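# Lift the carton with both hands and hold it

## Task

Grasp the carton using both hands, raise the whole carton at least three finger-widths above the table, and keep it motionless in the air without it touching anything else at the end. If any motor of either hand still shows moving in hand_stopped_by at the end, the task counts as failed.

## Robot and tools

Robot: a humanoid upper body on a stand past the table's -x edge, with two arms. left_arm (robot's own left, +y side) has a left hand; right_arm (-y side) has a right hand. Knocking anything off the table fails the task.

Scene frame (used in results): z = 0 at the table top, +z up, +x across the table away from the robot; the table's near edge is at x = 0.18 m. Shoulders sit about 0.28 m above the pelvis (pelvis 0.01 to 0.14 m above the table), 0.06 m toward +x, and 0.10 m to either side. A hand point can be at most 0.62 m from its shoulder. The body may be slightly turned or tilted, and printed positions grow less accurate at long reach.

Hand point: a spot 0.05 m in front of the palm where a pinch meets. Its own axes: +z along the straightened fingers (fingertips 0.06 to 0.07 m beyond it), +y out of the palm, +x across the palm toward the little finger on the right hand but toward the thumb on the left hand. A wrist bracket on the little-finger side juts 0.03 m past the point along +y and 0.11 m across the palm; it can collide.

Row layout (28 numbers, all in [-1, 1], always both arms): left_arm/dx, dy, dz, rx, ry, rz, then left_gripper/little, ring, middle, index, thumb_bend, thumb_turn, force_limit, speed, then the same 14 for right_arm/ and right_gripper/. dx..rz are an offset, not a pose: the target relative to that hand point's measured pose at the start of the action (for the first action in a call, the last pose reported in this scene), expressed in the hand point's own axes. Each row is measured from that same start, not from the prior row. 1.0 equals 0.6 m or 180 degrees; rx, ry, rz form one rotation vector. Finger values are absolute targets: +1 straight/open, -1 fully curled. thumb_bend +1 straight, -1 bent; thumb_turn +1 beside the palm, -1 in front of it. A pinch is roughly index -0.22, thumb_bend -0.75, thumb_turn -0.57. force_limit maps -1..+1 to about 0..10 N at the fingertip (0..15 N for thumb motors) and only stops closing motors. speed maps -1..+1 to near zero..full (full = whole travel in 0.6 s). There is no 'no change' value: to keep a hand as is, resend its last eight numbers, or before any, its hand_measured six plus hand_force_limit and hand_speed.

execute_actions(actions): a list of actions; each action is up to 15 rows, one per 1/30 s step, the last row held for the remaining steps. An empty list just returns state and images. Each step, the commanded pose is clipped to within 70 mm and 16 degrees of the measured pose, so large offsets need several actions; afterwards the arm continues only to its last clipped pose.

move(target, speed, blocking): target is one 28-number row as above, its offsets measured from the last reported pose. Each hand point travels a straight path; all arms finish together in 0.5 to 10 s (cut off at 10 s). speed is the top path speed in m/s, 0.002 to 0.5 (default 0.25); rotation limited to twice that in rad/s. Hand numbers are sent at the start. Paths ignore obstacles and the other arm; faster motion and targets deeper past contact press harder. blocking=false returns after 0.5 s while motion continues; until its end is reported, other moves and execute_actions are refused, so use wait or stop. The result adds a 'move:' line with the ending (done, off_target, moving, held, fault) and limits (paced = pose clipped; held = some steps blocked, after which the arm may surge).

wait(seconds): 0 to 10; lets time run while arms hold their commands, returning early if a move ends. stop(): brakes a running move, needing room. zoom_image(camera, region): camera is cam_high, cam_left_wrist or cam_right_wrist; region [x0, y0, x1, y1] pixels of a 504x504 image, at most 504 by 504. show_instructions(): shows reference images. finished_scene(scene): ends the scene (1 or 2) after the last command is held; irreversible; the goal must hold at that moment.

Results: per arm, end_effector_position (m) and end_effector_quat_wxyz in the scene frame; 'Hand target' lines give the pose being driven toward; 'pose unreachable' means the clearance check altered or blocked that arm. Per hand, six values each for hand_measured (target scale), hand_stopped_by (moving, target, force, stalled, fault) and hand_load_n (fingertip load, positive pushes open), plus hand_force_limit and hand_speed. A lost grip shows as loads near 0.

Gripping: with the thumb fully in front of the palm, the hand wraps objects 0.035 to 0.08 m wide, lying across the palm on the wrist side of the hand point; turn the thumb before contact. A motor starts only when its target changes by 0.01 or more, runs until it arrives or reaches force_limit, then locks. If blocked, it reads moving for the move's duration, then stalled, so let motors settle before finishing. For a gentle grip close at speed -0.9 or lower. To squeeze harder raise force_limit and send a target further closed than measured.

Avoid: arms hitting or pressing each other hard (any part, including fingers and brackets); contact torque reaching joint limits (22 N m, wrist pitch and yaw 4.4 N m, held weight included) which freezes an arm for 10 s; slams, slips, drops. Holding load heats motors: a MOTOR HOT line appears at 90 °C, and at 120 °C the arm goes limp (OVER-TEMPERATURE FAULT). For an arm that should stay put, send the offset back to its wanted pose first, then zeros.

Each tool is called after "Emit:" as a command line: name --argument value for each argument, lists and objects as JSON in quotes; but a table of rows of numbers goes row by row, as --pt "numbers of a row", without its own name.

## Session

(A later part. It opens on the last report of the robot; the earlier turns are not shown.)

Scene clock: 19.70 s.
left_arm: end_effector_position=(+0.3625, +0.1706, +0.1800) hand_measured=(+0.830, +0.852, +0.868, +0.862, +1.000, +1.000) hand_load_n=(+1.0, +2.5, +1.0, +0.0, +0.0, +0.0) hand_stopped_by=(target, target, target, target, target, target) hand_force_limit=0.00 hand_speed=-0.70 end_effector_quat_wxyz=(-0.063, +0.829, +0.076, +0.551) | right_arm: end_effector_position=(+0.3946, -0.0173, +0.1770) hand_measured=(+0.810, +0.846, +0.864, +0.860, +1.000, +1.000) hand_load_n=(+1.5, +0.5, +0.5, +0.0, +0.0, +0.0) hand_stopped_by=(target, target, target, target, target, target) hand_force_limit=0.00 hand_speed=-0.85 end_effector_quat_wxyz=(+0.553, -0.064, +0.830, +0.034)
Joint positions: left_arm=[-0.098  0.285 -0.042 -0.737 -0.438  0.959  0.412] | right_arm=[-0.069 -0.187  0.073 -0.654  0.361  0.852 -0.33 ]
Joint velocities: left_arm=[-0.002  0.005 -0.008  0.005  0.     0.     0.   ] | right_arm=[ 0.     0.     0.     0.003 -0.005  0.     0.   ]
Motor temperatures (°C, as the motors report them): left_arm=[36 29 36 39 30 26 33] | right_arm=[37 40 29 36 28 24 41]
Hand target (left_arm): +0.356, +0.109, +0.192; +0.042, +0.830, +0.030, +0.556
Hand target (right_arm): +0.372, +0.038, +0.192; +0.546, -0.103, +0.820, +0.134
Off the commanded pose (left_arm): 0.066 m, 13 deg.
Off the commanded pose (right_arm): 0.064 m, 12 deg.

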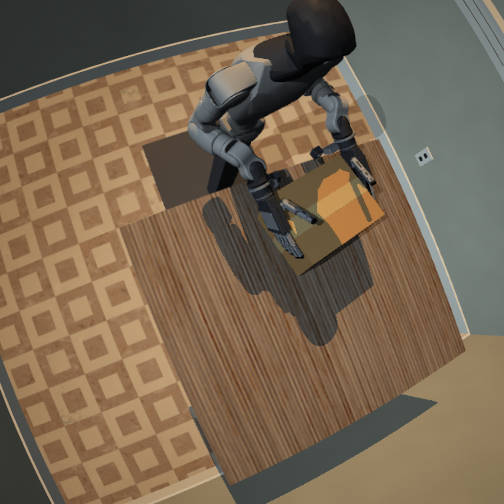

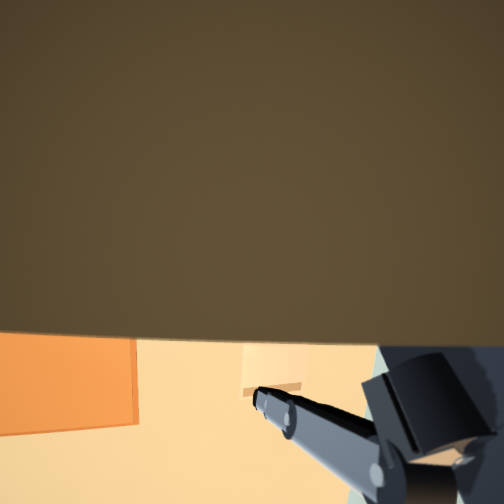

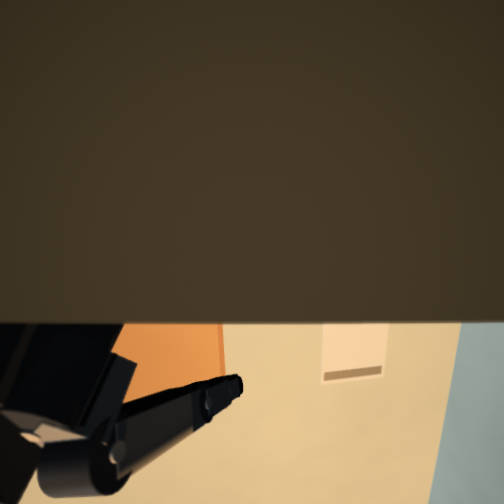

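Emit:
execute_actions --actions '[[ [0.0065,0.106,-0.0277,-0.072,-0.001,-0.0125,0.76,0.78,0.79,0.79,1,1,-0.6,-0.9,-0.015,0.1033,-0.0253,-0.067,-0.0035,0.016,0.74,0.77,0.79,0.79,1,1,-0.6,-0.9], [0.0065,0.106,-0.0277,-0.072,-0.001,-0.0125,0.76,0.78,0.79,0.79,1,1,-0.6,-0.9,-0.015,0.1033,-0.0253,-0.067,-0.0035,0.016,0.74,0.77,0.79,0.79,1,1,-0.6,-0.9], [0.0065,0.106,-0.0277,-0.072,-0.001,-0.0125,0.76,0.78,0.79,0.79,1,1,-0.6,-0.9,-0.015,0.1033,-0.0253,-0.067,-0.0035,0.016,0.74,0.77,0.79,0.79,1,1,-0.6,-0.9], [0.0065,0.106,-0.0277,-0.072,-0.001,-0.0125,0.76,0.78,0.79,0.79,1,1,-0.6,-0.9,-0.015,0.1033,-0.0253,-0.067,-0.0035,0.016,0.74,0.77,0.79,0.79,1,1,-0.6,-0.9], [0.0075,0.106,-0.0277,-0.072,-0.0015,-0.0125,0.76,0.78,0.79,0.79,1,1,-0.6,-0.9,-0.016,0.1033,-0.0253,-0.067,-0.003,0.016,0.74,0.77,0.79,0.79,1,1,-0.6,-0.9], [0.009,0.106,-0.0277,-0.072,-0.002,-0.0125,0.76,0.78,0.79,0.79,1,1,-0.6,-0.9,-0.0175,0.1033,-0.0253,-0.067,-0.0025,0.016,0.74,0.77,0.79,0.79,1,1,-0.6,-0.9], [0.011,0.106,-0.0277,-0.072,-0.0025,-0.0125,0.76,0.78,0.79,0.79,1,1,-0.6,-0.9,-0.0195,0.1033,-0.0253,-0.067,-0.002,0.016,0.74,0.77,0.79,0.79,1,1,-0.6,-0.9], [0.013,0.106,-0.0277,-0.072,-0.003,-0.0125,0.76,0.78,0.79,0.79,1,1,-0.6,-0.9,-0.0215,0.1033,-0.0253,-0.067,-0.0015,0.016,0.74,0.77,0.79,0.79,1,1,-0.6,-0.9], [0.015,0.106,-0.0277,-0.072,-0.0035,-0.0125,0.76,0.78,0.79,0.79,1,1,-0.6,-0.9,-0.0235,0.1033,-0.0253,-0.067,-0.001,0.016,0.74,0.77,0.79,0.79,1,1,-0.6,-0.9], [0.017,0.106,-0.0277,-0.072,-0.004,-0.0125,0.76,0.78,0.79,0.79,1,1,-0.6,-0.9,-0.0255,0.1033,-0.0253,-0.067,-0.0005,0.016,0.74,0.77,0.79,0.79,1,1,-0.6,-0.9], [0.019,0.106,-0.0277,-0.072,-0.0045,-0.0125,0.76,0.78,0.79,0.79,1,1,-0.6,-0.9,-0.0275,0.1033,-0.0253,-0.067,0,0.016,0.74,0.77,0.79,0.79,1,1,-0.6,-0.9], [0.021,0.106,-0.0277,-0.072,-0.005,-0.0125,0.76,0.78,0.79,0.79,1,1,-0.6,-0.9,-0.0295,0.1033,-0.0253,-0.067,0.0005,0.016,0.74,0.77,0.79,0.79,1,1,-0.6,-0.9], [0.023,0.106,-0.0277,-0.072,-0.0055,-0.0125,0.76,0.78,0.79,0.79,1,1,-0.6,-0.9,-0.0315,0.1033,-0.0253,-0.067,0.001,0.016,0.74,0.77,0.79,0.79,1,1,-0.6,-0.9], [0.0245,0.106,-0.0277,-0.072,-0.006,-0.0125,0.76,0.78,0.79,0.79,1,1,-0.6,-0.9,-0.033,0.1033,-0.0253,-0.067,0.0015,0.016,0.74,0.77,0.79,0.79,1,1,-0.6,-0.9], [0.0255,0.106,-0.0277,-0.072,-0.006,-0.0125,0.76,0.78,0.79,0.79,1,1,-0.6,-0.9,-0.034,0.1033,-0.0253,-0.067,0.0015,0.016,0.74,0.77,0.79,0.79,1,1,-0.6,-0.9] ]]'

Emit:
wait --seconds 0.4

Scene clock: 20.97 s.
left_arm: end_effector_position=(+0.3656, +0.1712, +0.1885) hand_measured=(+0.820, +0.850, +0.862, +0.852, +1.000, +1.000) hand_load_n=(+2.0, +1.5, +1.5, +1.5, +0.0, +0.0) hand_stopped_by=(force, force, force, force, target, target) hand_force_limit=-0.60 hand_speed=-0.90 end_effector_quat_wxyz=(-0.063, +0.831, +0.077, +0.547) | right_arm: end_effector_position=(+0.3971, -0.0166, +0.1853) hand_measured=(+0.806, +0.836, +0.854, +0.850, +1.000, +1.000) hand_load_n=(+1.5, +2.5, +2.0, +1.5, +0.0, +0.0) hand_stopped_by=(force, force, force, force, target, target) hand_force_limit=-0.60 hand_speed=-0.90 end_effector_quat_wxyz=(+0.549, -0.064, +0.833, +0.032)
Joint positions: left_arm=[-0.152  0.268 -0.004 -0.773 -0.47   1.066  0.43 ] | right_arm=[-0.112 -0.174  0.044 -0.698  0.381  0.952 -0.348]
Joint velocities: left_arm=[-0.256 -0.087  0.186 -0.161 -0.091  0.355  0.058] | right_arm=[-0.235  0.061 -0.14  -0.172  0.067  0.336 -0.047]
Motor temperatures (°C, as the motors report them): left_arm=[37 29 36 39 30 26 35] | right_arm=[38 40 29 37 28 24 43]
Hand target (left_arm): +0.360, +0.109, +0.202; +0.041, +0.833, +0.029, +0.551
Hand target (right_arm): +0.374, +0.040, +0.203; +0.542, -0.106, +0.823, +0.135
Off the commanded pose (left_arm): 0.066 m, 13 deg.
Off the commanded pose (right_arm): 0.065 m, 13 deg.

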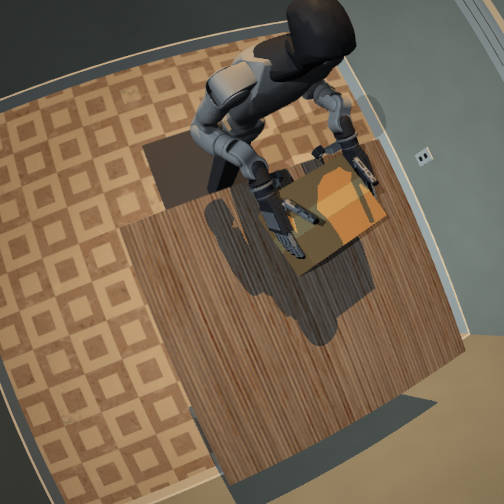

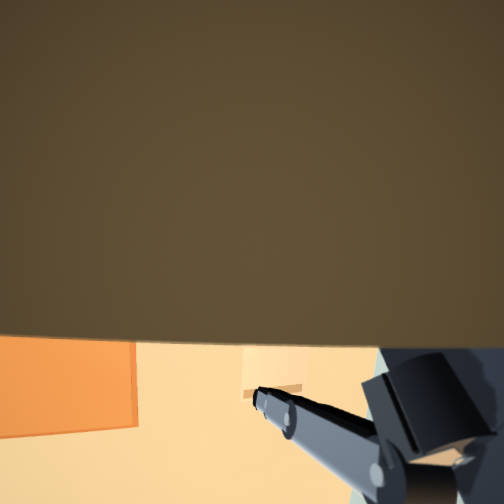

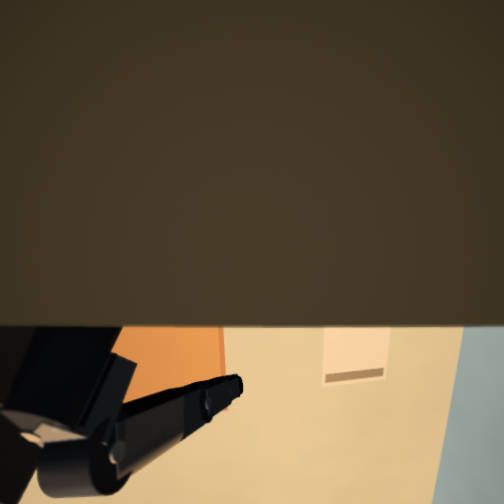

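Scene clock: 21.37 s.
left_arm: end_effector_position=(+0.3671, +0.1715, +0.1928) hand_measured=(+0.820, +0.850, +0.862, +0.852, +1.000, +1.000) hand_load_n=(+2.0, +1.5, +1.5, +1.5, +0.0, +0.0) hand_stopped_by=(force, force, force, force, target, target) hand_force_limit=-0.60 hand_speed=-0.90 end_effector_quat_wxyz=(-0.064, +0.830, +0.077, +0.549) | right_arm: end_effector_position=(+0.3986, -0.0162, +0.1895) hand_measured=(+0.806, +0.836, +0.854, +0.850, +1.000, +1.000) hand_load_n=(+1.5, +2.0, +2.0, +1.0, +0.0, +0.0) hand_stopped_by=(force, force, force, force, target, target) hand_force_limit=-0.60 hand_speed=-0.90 end_effector_quat_wxyz=(+0.551, -0.064, +0.831, +0.032)
Joint positions: left_arm=[-0.17   0.262  0.007 -0.783 -0.475  1.091  0.433] | right_arm=[-0.128 -0.17   0.034 -0.709  0.384  0.976 -0.35 ]
Joint velocities: left_arm=[ 0.006  0.002 -0.003 -0.003 -0.02   0.     0.   ] | right_arm=[ 0.     0.009  0.     0.005 -0.012  0.     0.   ]
Motor temperatures (°C, as the motors report them): left_arm=[37 29 36 39 30 27 35] | right_arm=[38 41 29 37 28 25 43]
Hand target (left_arm): +0.360, +0.109, +0.202; +0.041, +0.833, +0.029, +0.551
Hand target (right_arm): +0.374, +0.040, +0.203; +0.542, -0.106, +0.823, +0.135
Off the commanded pose (left_arm): 0.066 m, 13 deg.
Off the commanded pose (right_arm): 0.064 m, 13 deg.
wait: 0.40 s; at rest by 0.23 s

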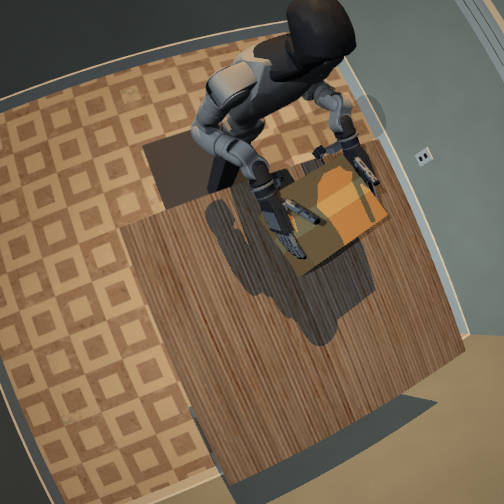

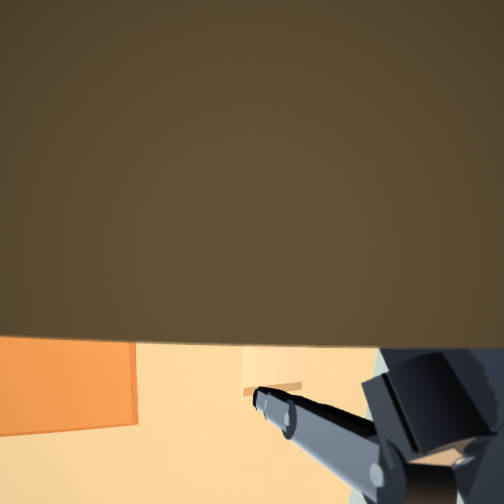

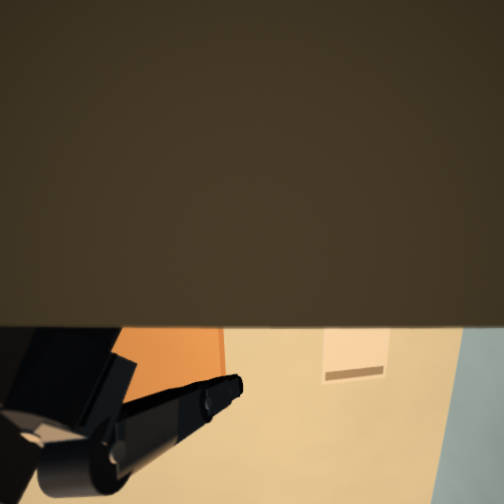

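Emit:
execute_actions --actions '[[ [0.0045,0.1064,-0.0267,-0.0725,-0.0045,-0.0125,0.76,0.78,0.79,0.79,1,1,-0.6,-0.9,-0.0135,0.1027,-0.0237,-0.068,0,0.0165,0.74,0.77,0.79,0.79,1,1,-0.6,-0.9], [0.007,0.1064,-0.0262,-0.0725,-0.0045,-0.0125,0.76,0.78,0.79,0.79,1,1,-0.6,-0.9,-0.016,0.1027,-0.0232,-0.068,0,0.0165,0.74,0.77,0.79,0.79,1,1,-0.6,-0.9], [0.0105,0.1064,-0.0255,-0.0725,-0.0045,-0.0125,0.76,0.78,0.79,0.79,1,1,-0.6,-0.9,-0.0195,0.1027,-0.0225,-0.068,0,0.0165,0.74,0.77,0.79,0.79,1,1,-0.6,-0.9], [0.015,0.1064,-0.0246,-0.0725,-0.0045,-0.0125,0.76,0.78,0.79,0.79,1,1,-0.6,-0.9,-0.024,0.1027,-0.0216,-0.068,0,0.0165,0.74,0.77,0.79,0.79,1,1,-0.6,-0.9], [0.0198,0.1064,-0.0237,-0.0725,-0.0045,-0.0125,0.76,0.78,0.79,0.79,1,1,-0.6,-0.9,-0.0288,0.1027,-0.0207,-0.068,0,0.0165,0.74,0.77,0.79,0.79,1,1,-0.6,-0.9], [0.0246,0.1064,-0.0228,-0.0725,-0.0045,-0.0125,0.76,0.78,0.79,0.79,1,1,-0.6,-0.9,-0.0336,0.1027,-0.0198,-0.068,0,0.0165,0.74,0.77,0.79,0.79,1,1,-0.6,-0.9], [0.0294,0.1064,-0.0218,-0.0725,-0.0045,-0.0125,0.76,0.78,0.79,0.79,1,1,-0.6,-0.9,-0.0384,0.1027,-0.0188,-0.068,0,0.0165,0.74,0.77,0.79,0.79,1,1,-0.6,-0.9], [0.0342,0.1064,-0.0209,-0.0725,-0.0045,-0.0125,0.76,0.78,0.79,0.79,1,1,-0.6,-0.9,-0.0432,0.1027,-0.0179,-0.068,0,0.0165,0.74,0.77,0.79,0.79,1,1,-0.6,-0.9], [0.039,0.1064,-0.020,-0.0725,-0.0045,-0.0125,0.76,0.78,0.79,0.79,1,1,-0.6,-0.9,-0.048,0.1027,-0.017,-0.068,0,0.0165,0.74,0.77,0.79,0.79,1,1,-0.6,-0.9], [0.0438,0.1064,-0.019,-0.0725,-0.0045,-0.0125,0.76,0.78,0.79,0.79,1,1,-0.6,-0.9,-0.0528,0.1027,-0.016,-0.068,0,0.0165,0.74,0.77,0.79,0.79,1,1,-0.6,-0.9], [0.0486,0.1064,-0.0181,-0.0725,-0.0045,-0.0125,0.76,0.78,0.79,0.79,1,1,-0.6,-0.9,-0.0576,0.1027,-0.0151,-0.068,0,0.0165,0.74,0.77,0.79,0.79,1,1,-0.6,-0.9], [0.053,0.1064,-0.0172,-0.0725,-0.0045,-0.0125,0.76,0.78,0.79,0.79,1,1,-0.6,-0.9,-0.062,0.1027,-0.0142,-0.068,0,0.0165,0.74,0.77,0.79,0.79,1,1,-0.6,-0.9], [0.0565,0.1064,-0.0165,-0.0725,-0.0045,-0.0125,0.76,0.78,0.79,0.79,1,1,-0.6,-0.9,-0.0655,0.1027,-0.0135,-0.068,0,0.0165,0.74,0.77,0.79,0.79,1,1,-0.6,-0.9], [0.059,0.1064,-0.016,-0.0725,-0.0045,-0.0125,0.76,0.78,0.79,0.79,1,1,-0.6,-0.9,-0.068,0.1027,-0.013,-0.068,0,0.0165,0.74,0.77,0.79,0.79,1,1,-0.6,-0.9], [0.0605,0.1064,-0.0157,-0.0725,-0.0045,-0.0125,0.76,0.78,0.79,0.79,1,1,-0.6,-0.9,-0.0695,0.1027,-0.0127,-0.068,0,0.0165,0.74,0.77,0.79,0.79,1,1,-0.6,-0.9] ]]'

Emit:
wait --seconds 0.3

Scene clock: 22.83 s.
left_arm: end_effector_position=(+0.3829, +0.1755, +0.2192) hand_measured=(+0.820, +0.850, +0.862, +0.852, +1.000, +1.000) hand_load_n=(+3.0, +1.5, +0.5, +0.0, +0.0, +0.0) hand_stopped_by=(force, force, force, force, target, target) hand_force_limit=-0.60 hand_speed=-0.90 end_effector_quat_wxyz=(-0.059, +0.829, +0.086, +0.549) | right_arm: end_effector_position=(+0.4144, -0.0130, +0.2160) hand_measured=(+0.806, +0.836, +0.854, +0.850, +1.000, +1.000) hand_load_n=(+2.5, +2.0, +0.5, +0.0, +0.0, +0.0) hand_stopped_by=(force, force, force, force, target, target) hand_force_limit=-0.60 hand_speed=-0.90 end_effector_quat_wxyz=(+0.552, -0.060, +0.831, +0.036)
Joint positions: left_arm=[-0.356  0.203  0.119 -0.806 -0.521  1.322  0.452] | right_arm=[-0.296 -0.127 -0.067 -0.748  0.42   1.193 -0.363]
Joint velocities: left_arm=[-0.469 -0.175  0.284 -0.012 -0.038  0.507  0.024] | right_arm=[-0.426  0.11  -0.268 -0.044  0.032  0.445  0.   ]
Motor temperatures (°C, as the motors report them): left_arm=[37 29 36 39 30 27 36] | right_arm=[38 41 29 37 28 25 45]
Hand target (left_arm): +0.379, +0.113, +0.232; +0.042, +0.831, +0.031, +0.553
Hand target (right_arm): +0.392, +0.044, +0.232; +0.543, -0.107, +0.822, +0.135
Off the commanded pose (left_arm): 0.067 m, 13 deg.
Off the commanded pose (right_arm): 0.063 m, 12 deg.

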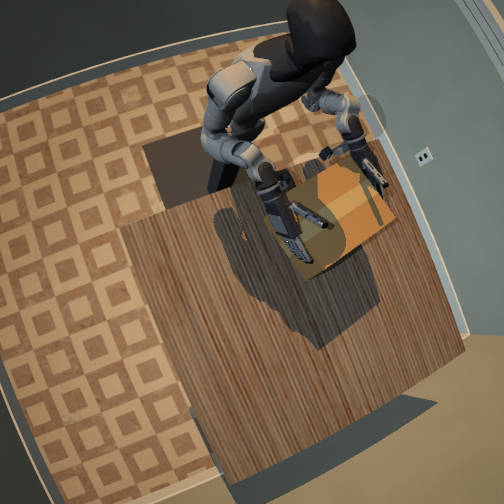

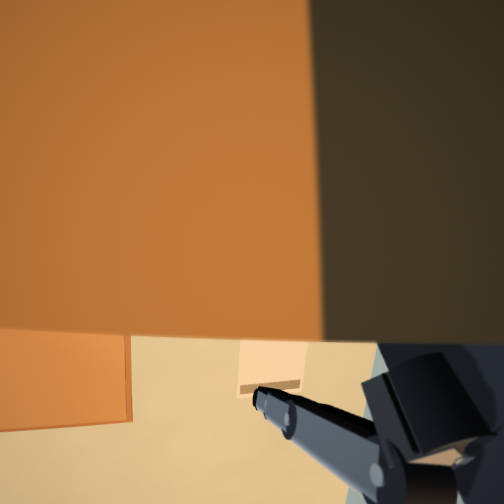

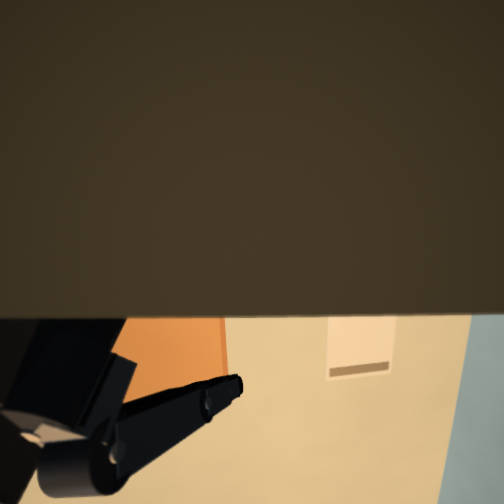

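Scene clock: 23.13 s.
left_arm: end_effector_position=(+0.3853, +0.1758, +0.2256) hand_measured=(+0.820, +0.850, +0.862, +0.852, +1.000, +1.000) hand_load_n=(+2.5, +0.0, +0.0, +0.0, +0.0, +0.0) hand_stopped_by=(force, force, force, force, target, target) hand_force_limit=-0.60 hand_speed=-0.90 end_effector_quat_wxyz=(-0.057, +0.827, +0.087, +0.552) | right_arm: end_effector_position=(+0.4168, -0.0133, +0.2215) hand_measured=(+0.806, +0.836, +0.854, +0.850, +1.000, +1.000) hand_load_n=(+2.5, +2.0, +0.0, +0.0, +0.0, +0.0) hand_stopped_by=(force, force, force, force, target, target) hand_force_limit=-0.60 hand_speed=-0.90 end_effector_quat_wxyz=(+0.554, -0.058, +0.830, +0.036)
Joint positions: left_arm=[-0.387  0.191  0.138 -0.811 -0.525  1.355  0.453] | right_arm=[-0.323 -0.118 -0.084 -0.756  0.421  1.224 -0.364]
Joint velocities: left_arm=[-0.003  0.003 -0.005  0.002 -0.003  0.     0.014] | right_arm=[-0.026 -0.009 -0.005 -0.002 -0.005 -0.015  0.   ]
Motor temperatures (°C, as the motors report them): left_arm=[37 29 36 39 30 27 36] | right_arm=[39 41 29 37 28 25 45]
Hand target (left_arm): +0.379, +0.113, +0.232; +0.042, +0.831, +0.031, +0.553
Hand target (right_arm): +0.392, +0.044, +0.232; +0.543, -0.107, +0.822, +0.135
Off the commanded pose (left_arm): 0.067 m, 13 deg.
Off the commanded pose (right_arm): 0.063 m, 12 deg.
wait: 0.30 s; no rest

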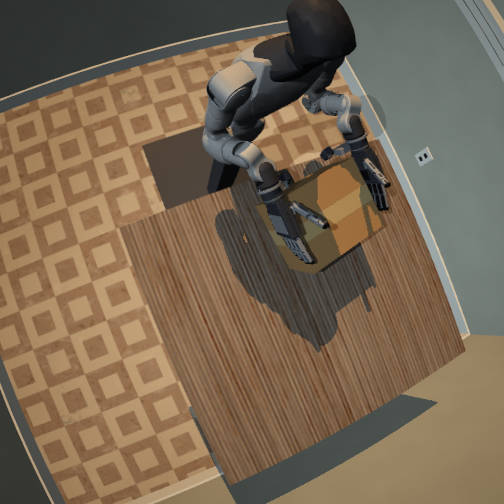

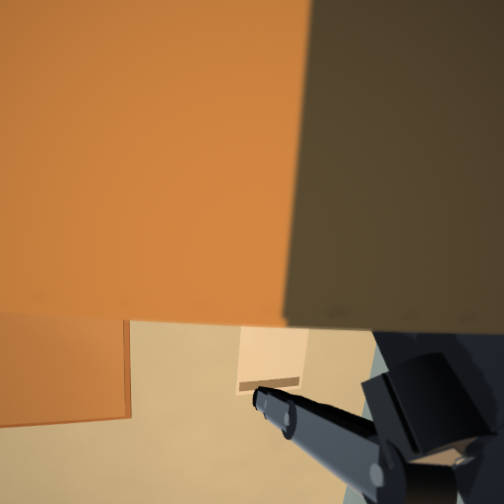

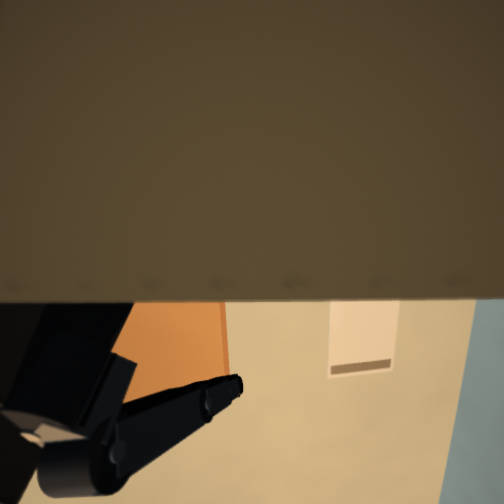

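The far side is rotating down; closing fingers firmly now.

Emit:
execute_actions --actions '[[ [0,0.107,-0.027,-0.075,-0.006,-0.004,0.72,0.75,0.8,0.82,1,1,-0.2,-0.7,-0.008,0.103,-0.024,-0.070,0.002,0.008,0.70,0.74,0.8,0.82,1,1,-0.2,-0.7] ]]'

Scene clock: 24.93 s.
left_arm: end_effector_position=(+0.3846, +0.1767, +0.2229) hand_measured=(+0.806, +0.822, +0.816, +0.820, +1.000, +1.000) hand_load_n=(+2.0, +4.5, +5.0, +0.0, +0.0, +0.0) hand_stopped_by=(force, force, force, target, target, target) hand_force_limit=-0.20 hand_speed=-0.70 end_effector_quat_wxyz=(-0.059, +0.833, +0.088, +0.543) | right_arm: end_effector_position=(+0.4157, -0.0128, +0.2196) hand_measured=(+0.792, +0.824, +0.800, +0.820, +1.000, +1.000) hand_load_n=(+4.5, +5.5, +0.0, +0.0, +0.0, +0.0) hand_stopped_by=(force, force, target, target, target, target) hand_force_limit=-0.20 hand_speed=-0.70 end_effector_quat_wxyz=(+0.548, -0.062, +0.833, +0.033)
Joint positions: left_arm=[-0.404  0.178  0.153 -0.818 -0.521  1.403  0.454] | right_arm=[-0.334 -0.109 -0.09  -0.767  0.405  1.265 -0.352]
Joint velocities: left_arm=[-0.008  0.002 -0.005  0.005  0.031  0.007 -0.014] | right_arm=[-0.002  0.015 -0.012 -0.003 -0.057  0.014  0.04 ]
Motor temperatures (°C, as the motors report them): left_arm=[38 29 36 39 30 27 36] | right_arm=[39 41 30 37 29 25 45]
Hand target (left_arm): +0.379, +0.114, +0.234; +0.044, +0.833, +0.029, +0.551
Hand target (right_arm): +0.393, +0.042, +0.234; +0.542, -0.109, +0.823, +0.133
Off the commanded pose (left_arm): 0.067 m, 14 deg.
Off the commanded pose (right_arm): 0.063 m, 13 deg.

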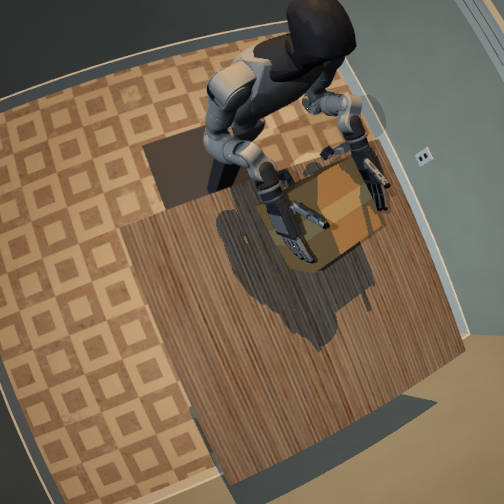

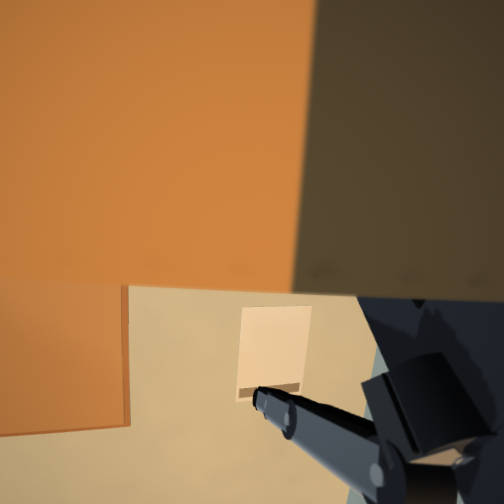

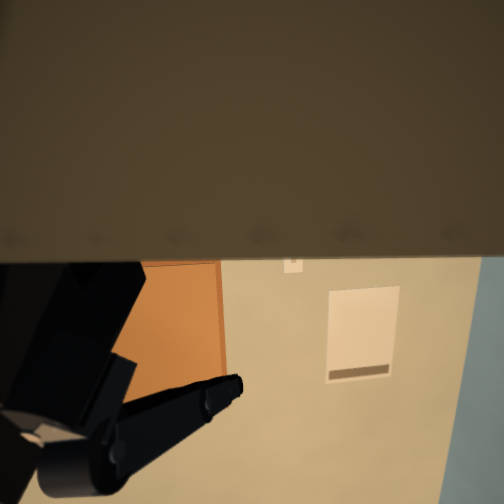

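Emit:
execute_actions --actions '[[ [0,0.106,-0.027,-0.07,0,-0.008,0.86,0.88,0.92,0.92,1,1,-0.2,-0.7,-0.008,0.102,-0.024,-0.066,0,0.012,0.85,0.88,0.92,0.92,1,1,-0.2,-0.7], [-0.003,0.106,-0.026,-0.07,0,-0.008,0.86,0.88,0.92,0.92,1,1,-0.2,-0.7,-0.005,0.102,-0.023,-0.066,0,0.012,0.85,0.88,0.92,0.92,1,1,-0.2,-0.7], [-0.007,0.106,-0.024,-0.07,0,-0.008,0.86,0.88,0.92,0.92,1,1,-0.2,-0.7,-0.001,0.102,-0.021,-0.066,0,0.012,0.85,0.88,0.92,0.92,1,1,-0.2,-0.7], [-0.011,0.106,-0.022,-0.07,0,-0.008,0.86,0.88,0.92,0.92,1,1,-0.2,-0.7,0.003,0.102,-0.019,-0.066,0,0.012,0.85,0.88,0.92,0.92,1,1,-0.2,-0.7], [-0.015,0.106,-0.021,-0.07,0,-0.008,0.86,0.88,0.92,0.92,1,1,-0.2,-0.7,0.007,0.102,-0.018,-0.066,0,0.012,0.85,0.88,0.92,0.92,1,1,-0.2,-0.7], [-0.019,0.106,-0.019,-0.07,0,-0.008,0.86,0.88,0.92,0.92,1,1,-0.2,-0.7,0.011,0.102,-0.016,-0.066,0,0.012,0.85,0.88,0.92,0.92,1,1,-0.2,-0.7], [-0.023,0.106,-0.017,-0.07,0,-0.008,0.86,0.88,0.92,0.92,1,1,-0.2,-0.7,0.015,0.102,-0.014,-0.066,0,0.012,0.85,0.88,0.92,0.92,1,1,-0.2,-0.7], [-0.027,0.106,-0.016,-0.07,0,-0.008,0.86,0.88,0.92,0.92,1,1,-0.2,-0.7,0.019,0.102,-0.013,-0.066,0,0.012,0.85,0.88,0.92,0.92,1,1,-0.2,-0.7], [-0.031,0.106,-0.014,-0.07,0,-0.008,0.86,0.88,0.92,0.92,1,1,-0.2,-0.7,0.023,0.102,-0.011,-0.066,0,0.012,0.85,0.88,0.92,0.92,1,1,-0.2,-0.7], [-0.034,0.106,-0.013,-0.07,0,-0.008,0.86,0.88,0.92,0.92,1,1,-0.2,-0.7,0.026,0.102,-0.010,-0.066,0,0.012,0.85,0.88,0.92,0.92,1,1,-0.2,-0.7], [-0.037,0.106,-0.012,-0.07,0,-0.008,0.86,0.88,0.92,0.92,1,1,-0.2,-0.7,0.029,0.102,-0.009,-0.066,0,0.012,0.85,0.88,0.92,0.92,1,1,-0.2,-0.7], [-0.039,0.106,-0.011,-0.07,0,-0.008,0.86,0.88,0.92,0.92,1,1,-0.2,-0.7,0.031,0.102,-0.008,-0.066,0,0.012,0.85,0.88,0.92,0.92,1,1,-0.2,-0.7], [-0.041,0.106,-0.010,-0.07,0,-0.008,0.86,0.88,0.92,0.92,1,1,-0.2,-0.7,0.033,0.102,-0.007,-0.066,0,0.012,0.85,0.88,0.92,0.92,1,1,-0.2,-0.7] ]]'

Emit:
zoom_image --camera "cam_high" --region '[240, 130, 400, 290]'

Scene clock: 26.17 s.
left_arm: end_effector_position=(+0.3788, +0.1743, +0.1877) hand_measured=(+0.860, +0.880, +0.920, +0.920, +1.000, +1.000) hand_load_n=(+0.0, +0.0, +0.0, +0.0, +0.0, +0.0) hand_stopped_by=(target, target, target, target, target, target) hand_force_limit=-0.20 hand_speed=-0.70 end_effector_quat_wxyz=(-0.061, +0.841, +0.082, +0.531) | right_arm: end_effector_position=(+0.4109, -0.0138, +0.1855) hand_measured=(+0.850, +0.880, +0.920, +0.920, +1.000, +1.000) hand_load_n=(+0.0, +0.0, +0.0, +0.0, +0.0, +0.0) hand_stopped_by=(target, target, target, target, target, target) hand_force_limit=-0.20 hand_speed=-0.70 end_effector_quat_wxyz=(+0.533, -0.065, +0.843, +0.032)
Joint positions: left_arm=[-0.257  0.213  0.046 -0.732 -0.434  1.186  0.394] | right_arm=[-0.225 -0.113 -0.019 -0.668  0.322  1.093 -0.288]
Joint velocities: left_arm=[ 0.103  0.064 -0.132  0.146  0.156 -0.361 -0.123] | right_arm=[ 0.074 -0.006  0.072  0.147 -0.149 -0.301  0.121]
Motor temperatures (°C, as the motors report them): left_arm=[38 29 36 39 31 27 37] | right_arm=[39 41 30 37 29 25 45]
Hand target (left_arm): +0.377, +0.115, +0.204; +0.038, +0.834, +0.038, +0.548
Hand target (right_arm): +0.393, +0.040, +0.205; +0.537, -0.101, +0.828, +0.129
Off the commanded pose (left_arm): 0.065 m, 13 deg.
Off the commanded pose (right_arm): 0.064 m, 12 deg.

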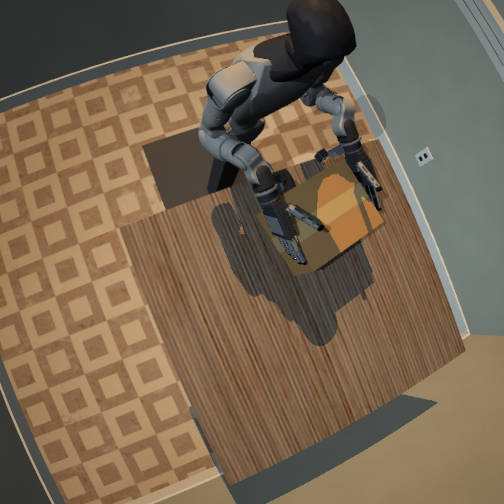

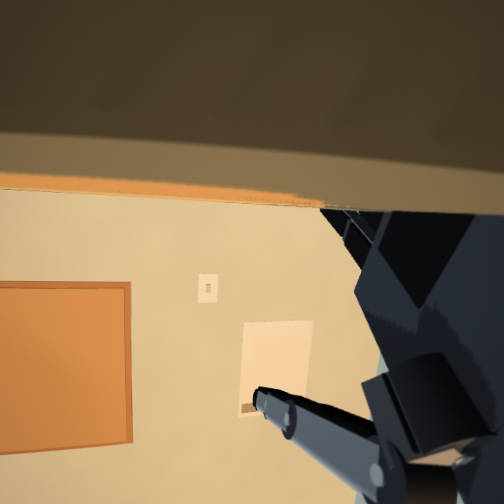

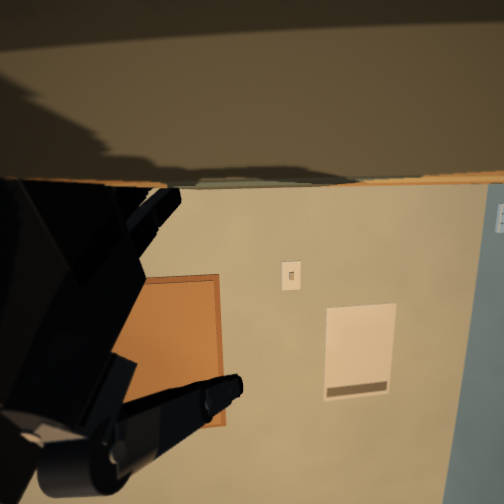

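Region (240, 130, 400, 290) of cam_high's 504x504 image, scaled by 3.150, with more detail than that image has.

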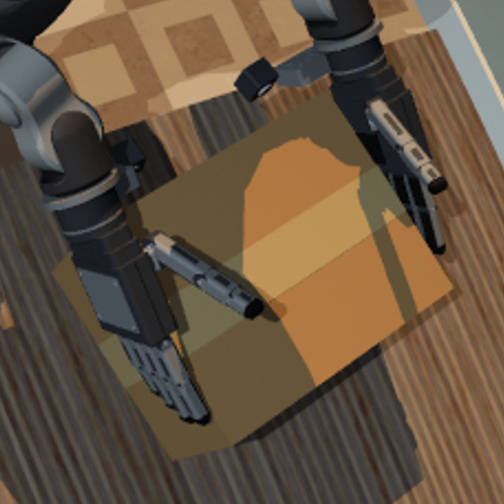

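Emit:
execute_actions --actions '[]'

Scene clock: 26.57 s.
left_arm: end_effector_position=(+0.3794, +0.1744, +0.1874) hand_measured=(+0.860, +0.880, +0.920, +0.920, +1.000, +1.000) hand_load_n=(+0.0, +0.0, +0.0, +0.0, +0.0, +0.0) hand_stopped_by=(target, target, target, target, target, target) hand_force_limit=-0.20 hand_speed=-0.70 end_effector_quat_wxyz=(-0.062, +0.840, +0.082, +0.533) | right_arm: end_effector_position=(+0.4115, -0.0136, +0.1852) hand_measured=(+0.850, +0.880, +0.920, +0.920, +1.000, +1.000) hand_load_n=(+0.0, +0.0, +0.0, +0.0, +0.0, +0.0) hand_stopped_by=(target, target, target, target, target, target) hand_force_limit=-0.20 hand_speed=-0.70 end_effector_quat_wxyz=(+0.534, -0.065, +0.842, +0.032)
Joint positions: left_arm=[-0.253  0.216  0.041 -0.724 -0.426  1.168  0.387] | right_arm=[-0.223 -0.113 -0.016 -0.66   0.314  1.079 -0.282]
Joint velocities: left_arm=[-0.003 -0.009 -0.003  0.    -0.012  0.     0.   ] | right_arm=[-0.002 -0.003  0.003  0.005  0.     0.     0.   ]
Motor temperatures (°C, as the motors report them): left_arm=[38 29 36 39 31 27 37] | right_arm=[39 41 30 37 29 25 45]
Hand target (left_arm): +0.377, +0.115, +0.204; +0.038, +0.834, +0.038, +0.548
Hand target (right_arm): +0.393, +0.040, +0.205; +0.537, -0.101, +0.828, +0.129
Off the commanded pose (left_arm): 0.065 m, 13 deg.
Off the commanded pose (right_arm): 0.064 m, 12 deg.

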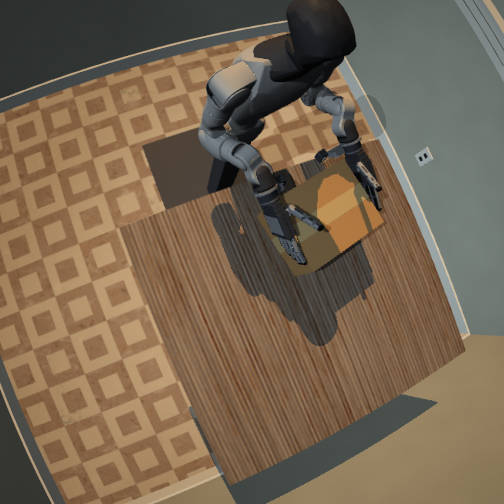

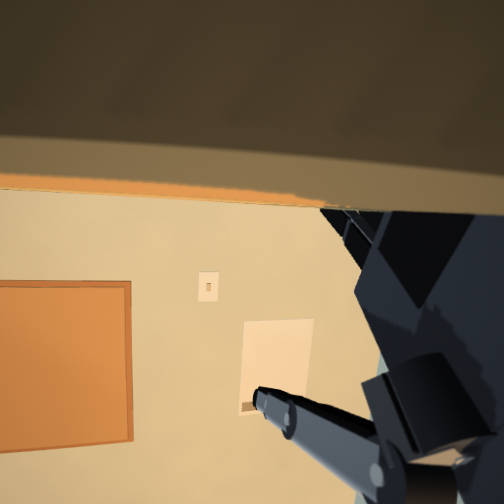

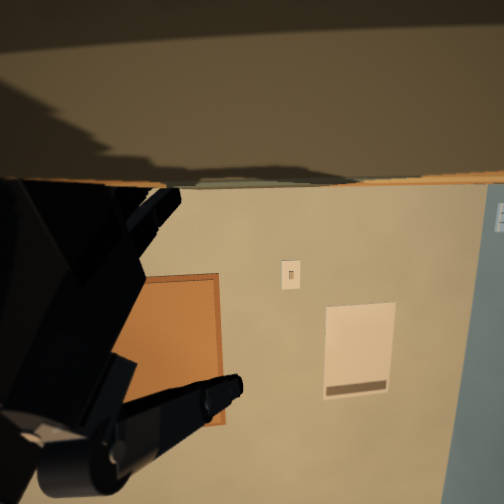

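Emit:
move --target '[-0.008,-0.17,-0.018,-0.008,0,0,0.86,0.88,0.92,0.92,1,1,-0.2,-0.7,0.008,-0.22,-0.018,-0.006,0,0,0.85,0.88,0.92,0.92,1,1,-0.2,-0.7]' --speed 0.25

Scene clock: 28.10 s.
left_arm: end_effector_position=(+0.3478, +0.2710, +0.1953) hand_measured=(+0.860, +0.880, +0.920, +0.920, +1.000, +1.000) hand_load_n=(+0.0, +0.0, +0.0, +0.0, +0.0, +0.0) hand_stopped_by=(target, target, target, target, target, target) hand_force_limit=-0.20 hand_speed=-0.70 end_effector_quat_wxyz=(-0.054, +0.837, +0.070, +0.539) | right_arm: end_effector_position=(+0.4213, -0.1454, +0.1939) hand_measured=(+0.850, +0.880, +0.920, +0.920, +1.000, +1.000) hand_load_n=(+0.0, +0.0, +0.0, +0.0, +0.0, +0.0) hand_stopped_by=(target, target, target, target, target, target) hand_force_limit=-0.20 hand_speed=-0.70 end_effector_quat_wxyz=(+0.540, -0.069, +0.838, +0.039)
Joint positions: left_arm=[-0.091  0.522  0.442 -0.595 -0.552  1.014 -0.055] | right_arm=[-0.095 -0.477 -0.466 -0.406  0.466  0.867  0.228]
Joint velocities: left_arm=[-0.002 -0.002 -0.006 -0.003 -0.002  0.    -0.005] | right_arm=[ 0.006 -0.005  0.015  0.002  0.     0.     0.004]
Motor temperatures (°C, as the motors report them): left_arm=[38 29 36 39 31 27 36] | right_arm=[39 41 30 37 29 25 44]
Hand target (left_arm): +0.348, +0.270, +0.195; -0.052, +0.838, +0.070, +0.539
Hand target (right_arm): +0.421, -0.144, +0.194; +0.540, -0.069, +0.838, +0.042
Off the commanded pose (left_arm): 0.006 m, 1 deg.
Off the commanded pose (right_arm): 0.007 m, 1 deg.
move: off_target (left_arm, right_arm)

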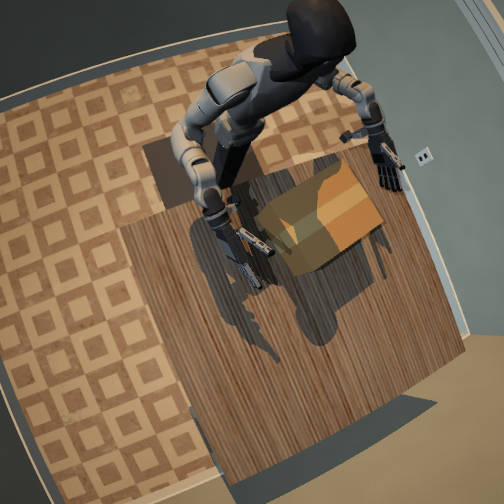

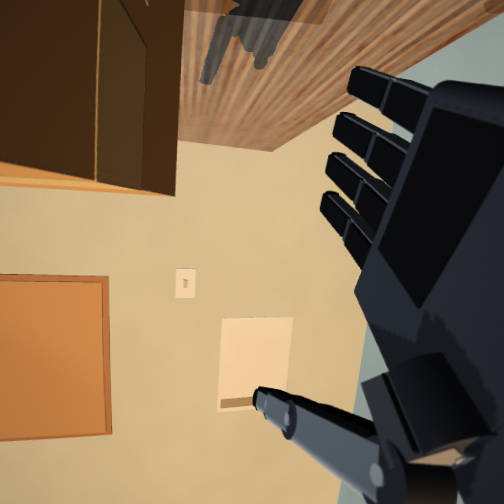

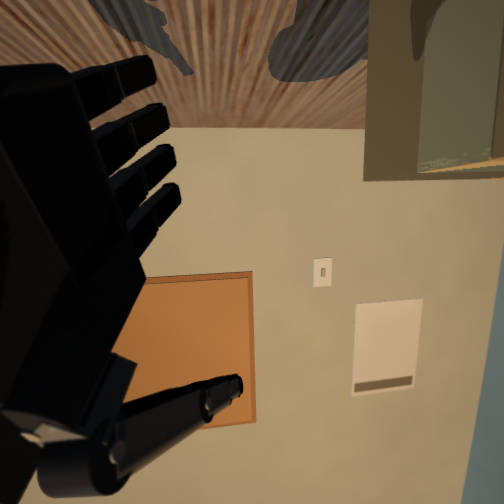

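Emit:
move --target '[0.106,0,-0.048,0,0,0,0.86,0.88,0.92,0.92,1,1,-0.2,-0.7,-0.13,0,-0.06,0,0,0,0.85,0.88,0.92,0.92,1,1,-0.2,-0.7]' --speed 0.25

Scene clock: 29.17 s.
left_arm: end_effector_position=(+0.3482, +0.2703, +0.2658) hand_measured=(+0.860, +0.880, +0.920, +0.920, +1.000, +1.000) hand_load_n=(+0.0, +0.0, +0.0, +0.0, +0.0, +0.0) hand_stopped_by=(target, target, target, target, target, target) hand_force_limit=-0.20 hand_speed=-0.70 end_effector_quat_wxyz=(-0.054, +0.836, +0.073, +0.542) | right_arm: end_effector_position=(+0.4188, -0.1408, +0.2769) hand_measured=(+0.850, +0.880, +0.920, +0.920, +1.000, +1.000) hand_load_n=(+0.0, +0.0, +0.0, +0.0, +0.0, +0.0) hand_stopped_by=(target, target, target, target, target, target) hand_force_limit=-0.20 hand_speed=-0.70 end_effector_quat_wxyz=(+0.538, -0.076, +0.838, +0.039)
Joint positions: left_arm=[-0.424  0.589  0.705 -0.766 -0.814  1.599  0.072] | right_arm=[-0.358 -0.629 -0.717 -0.636  0.704  1.466  0.14 ]
Joint velocities: left_arm=[-0.002 -0.002  0.003  0.006 -0.084  0.     0.077] | right_arm=[-0.009 -0.021  0.011 -0.006  0.017  0.003  0.   ]
Motor temperatures (°C, as the motors report them): left_arm=[38 29 36 39 30 27 35] | right_arm=[39 41 30 37 29 25 43]
Hand target (left_arm): +0.348, +0.270, +0.266; -0.052, +0.836, +0.074, +0.541
Hand target (right_arm): +0.419, -0.140, +0.278; +0.539, -0.076, +0.838, +0.040
Off the commanded pose (left_arm): 0.001 m, 0 deg.
Off the commanded pose (right_arm): 0.005 m, 1 deg.
joint sent to its limit (left arm) — the command would take joint 6 (wrist pitch) past its upper limit, so that joint was sent only as far as its limit.
move: off_target (right_arm)

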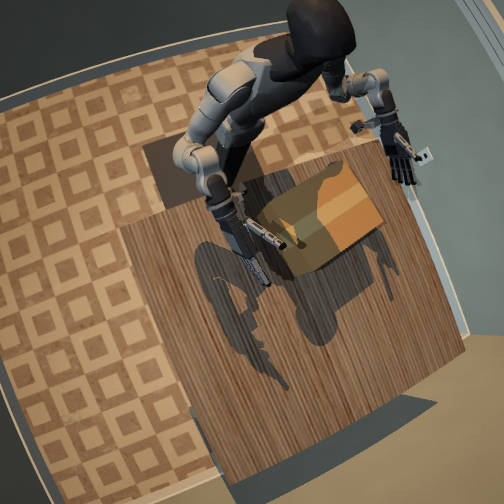

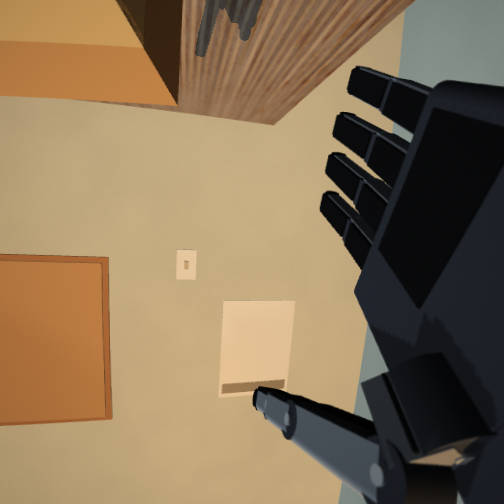

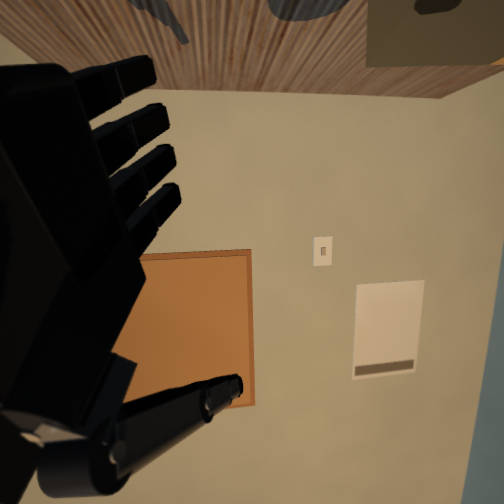

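Emit:
move --target '[0,0.141,0,0,0,0,0.86,0.88,0.92,0.92,1,1,-0.2,-0.7,0,0.186,0,0,0,0,0.85,0.88,0.92,0.92,1,1,-0.2,-0.7]' --speed 0.2

Scene clock: 31.57 s.
left_arm: end_effector_position=(+0.3635, +0.1899, +0.2603) hand_measured=(+0.860, +0.880, +0.920, +0.920, +1.000, +1.000) hand_load_n=(+0.0, +0.0, +0.0, +0.0, +0.0, +0.0) hand_stopped_by=(target, target, target, target, target, target) hand_force_limit=-0.20 hand_speed=-0.70 end_effector_quat_wxyz=(-0.051, +0.839, +0.082, +0.535) | right_arm: end_effector_position=(+0.3995, -0.0334, +0.2728) hand_measured=(+0.850, +0.880, +0.920, +0.920, +1.000, +1.000) hand_load_n=(+0.0, +0.0, +0.0, +0.0, +0.0, +0.0) hand_stopped_by=(target, target, target, target, target, target) hand_force_limit=-0.20 hand_speed=-0.70 end_effector_quat_wxyz=(+0.541, -0.079, +0.837, +0.034)
Joint positions: left_arm=[-0.546  0.367  0.438 -0.737 -1.695  1.577  1.309] | right_arm=[-0.562 -0.296 -0.479 -0.747  1.658  1.624 -1.242]
Joint velocities: left_arm=[-0.006 -0.005  0.003  0.002  0.     0.     0.006] | right_arm=[-0.02  -0.017  0.023  0.031  0.126 -0.026 -0.126]
Motor temperatures (°C, as the motors report them): left_arm=[38 29 36 39 30 27 33] | right_arm=[39 41 29 36 28 24 40]
Hand target (left_arm): +0.364, +0.189, +0.261; -0.050, +0.839, +0.081, +0.535
Hand target (right_arm): +0.400, -0.032, +0.273; +0.541, -0.080, +0.836, +0.036
Off the commanded pose (left_arm): 0.005 m, 1 deg.
Off the commanded pose (right_arm): 0.003 m, 1 deg.
move: off_target (left_arm)

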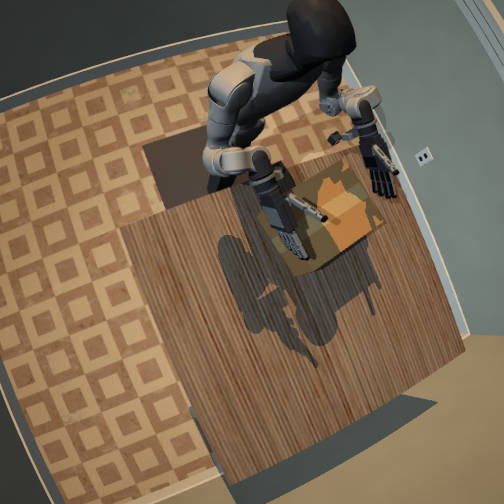

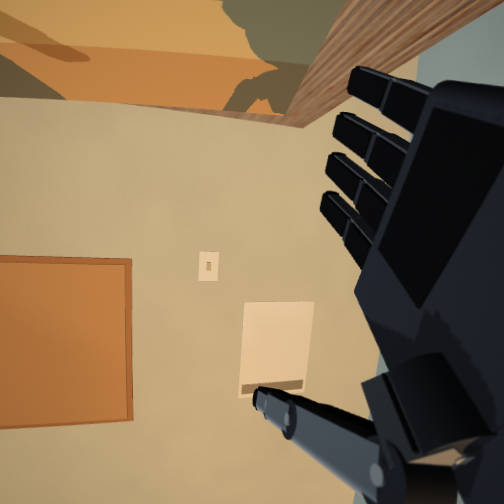

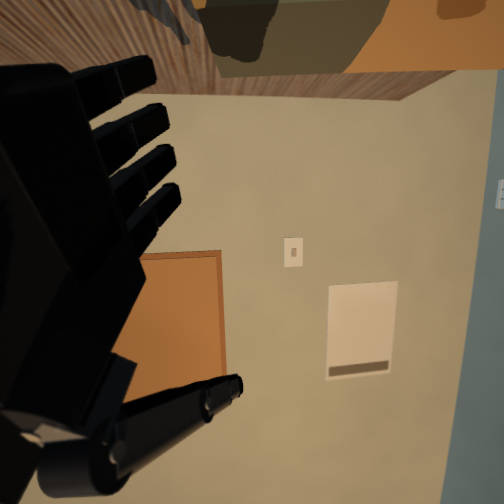

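Emit:
move --target '[-0.1473,0.0077,0.0715,-0.0078,0,0.0044,0.86,0.88,0.92,0.92,1,1,-0.2,-0.7,0.165,0.0125,0.0828,-0.0027,0.0034,0.0088,0.85,0.88,0.92,0.92,1,1,-0.2,-0.7]' --speed 0.12

Scene clock: 33.50 s.
left_arm: end_effector_position=(+0.3667, +0.1865, +0.1636) hand_measured=(+0.860, +0.880, +0.920, +0.920, +1.000, +1.000) hand_load_n=(+0.0, +0.0, +0.0, +0.0, +0.0, +0.0) hand_stopped_by=(target, target, target, target, target, target) hand_force_limit=-0.20 hand_speed=-0.70 end_effector_quat_wxyz=(-0.048, +0.839, +0.063, +0.539) | right_arm: end_effector_position=(+0.4055, -0.0303, +0.1632) hand_measured=(+0.850, +0.880, +0.920, +0.920, +1.000, +1.000) hand_load_n=(+0.0, +0.0, +0.0, +0.0, +0.0, +0.0) hand_stopped_by=(target, target, target, target, target, target) hand_force_limit=-0.20 hand_speed=-0.70 end_effector_quat_wxyz=(+0.530, -0.059, +0.845, +0.047)
Joint positions: left_arm=[-0.103  0.512 -0.059 -0.579 -0.671  0.773  0.447] | right_arm=[-0.113 -0.386  0.085 -0.523  0.644  0.743 -0.438]
Joint velocities: left_arm=[-0.011 -0.002  0.002  0.005  0.003 -0.006  0.   ] | right_arm=[ 0.003  0.    -0.002 -0.002  0.014 -0.006  0.   ]
Motor temperatures (°C, as the motors report them): left_arm=[38 29 36 39 30 27 32] | right_arm=[39 41 29 36 28 24 38]
Hand target (left_arm): +0.366, +0.187, +0.162; -0.049, +0.840, +0.061, +0.537
Hand target (right_arm): +0.405, -0.031, +0.162; +0.529, -0.061, +0.845, +0.046
Off the commanded pose (left_arm): 0.002 m, 1 deg.
Off the commanded pose (right_arm): 0.003 m, 2 deg.
move: done

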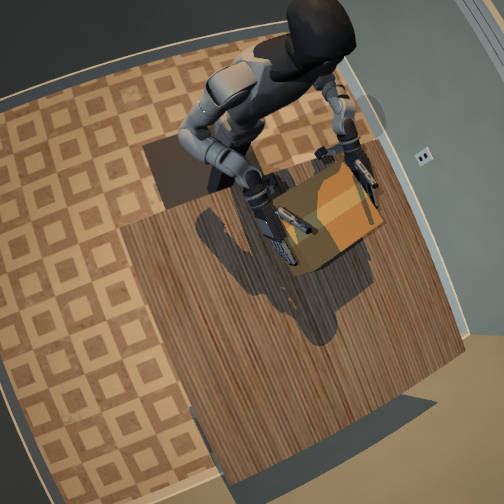

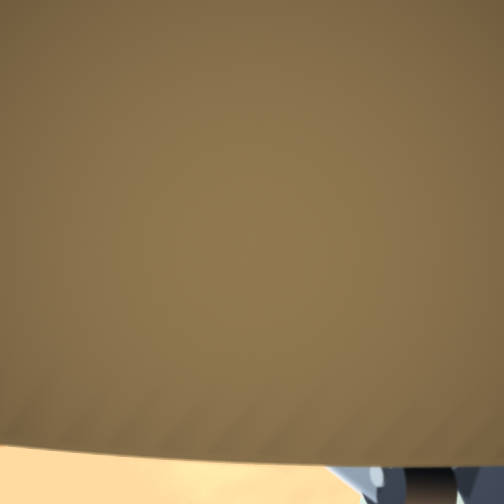

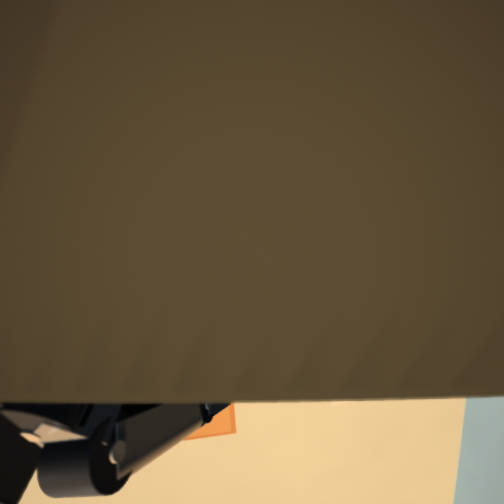

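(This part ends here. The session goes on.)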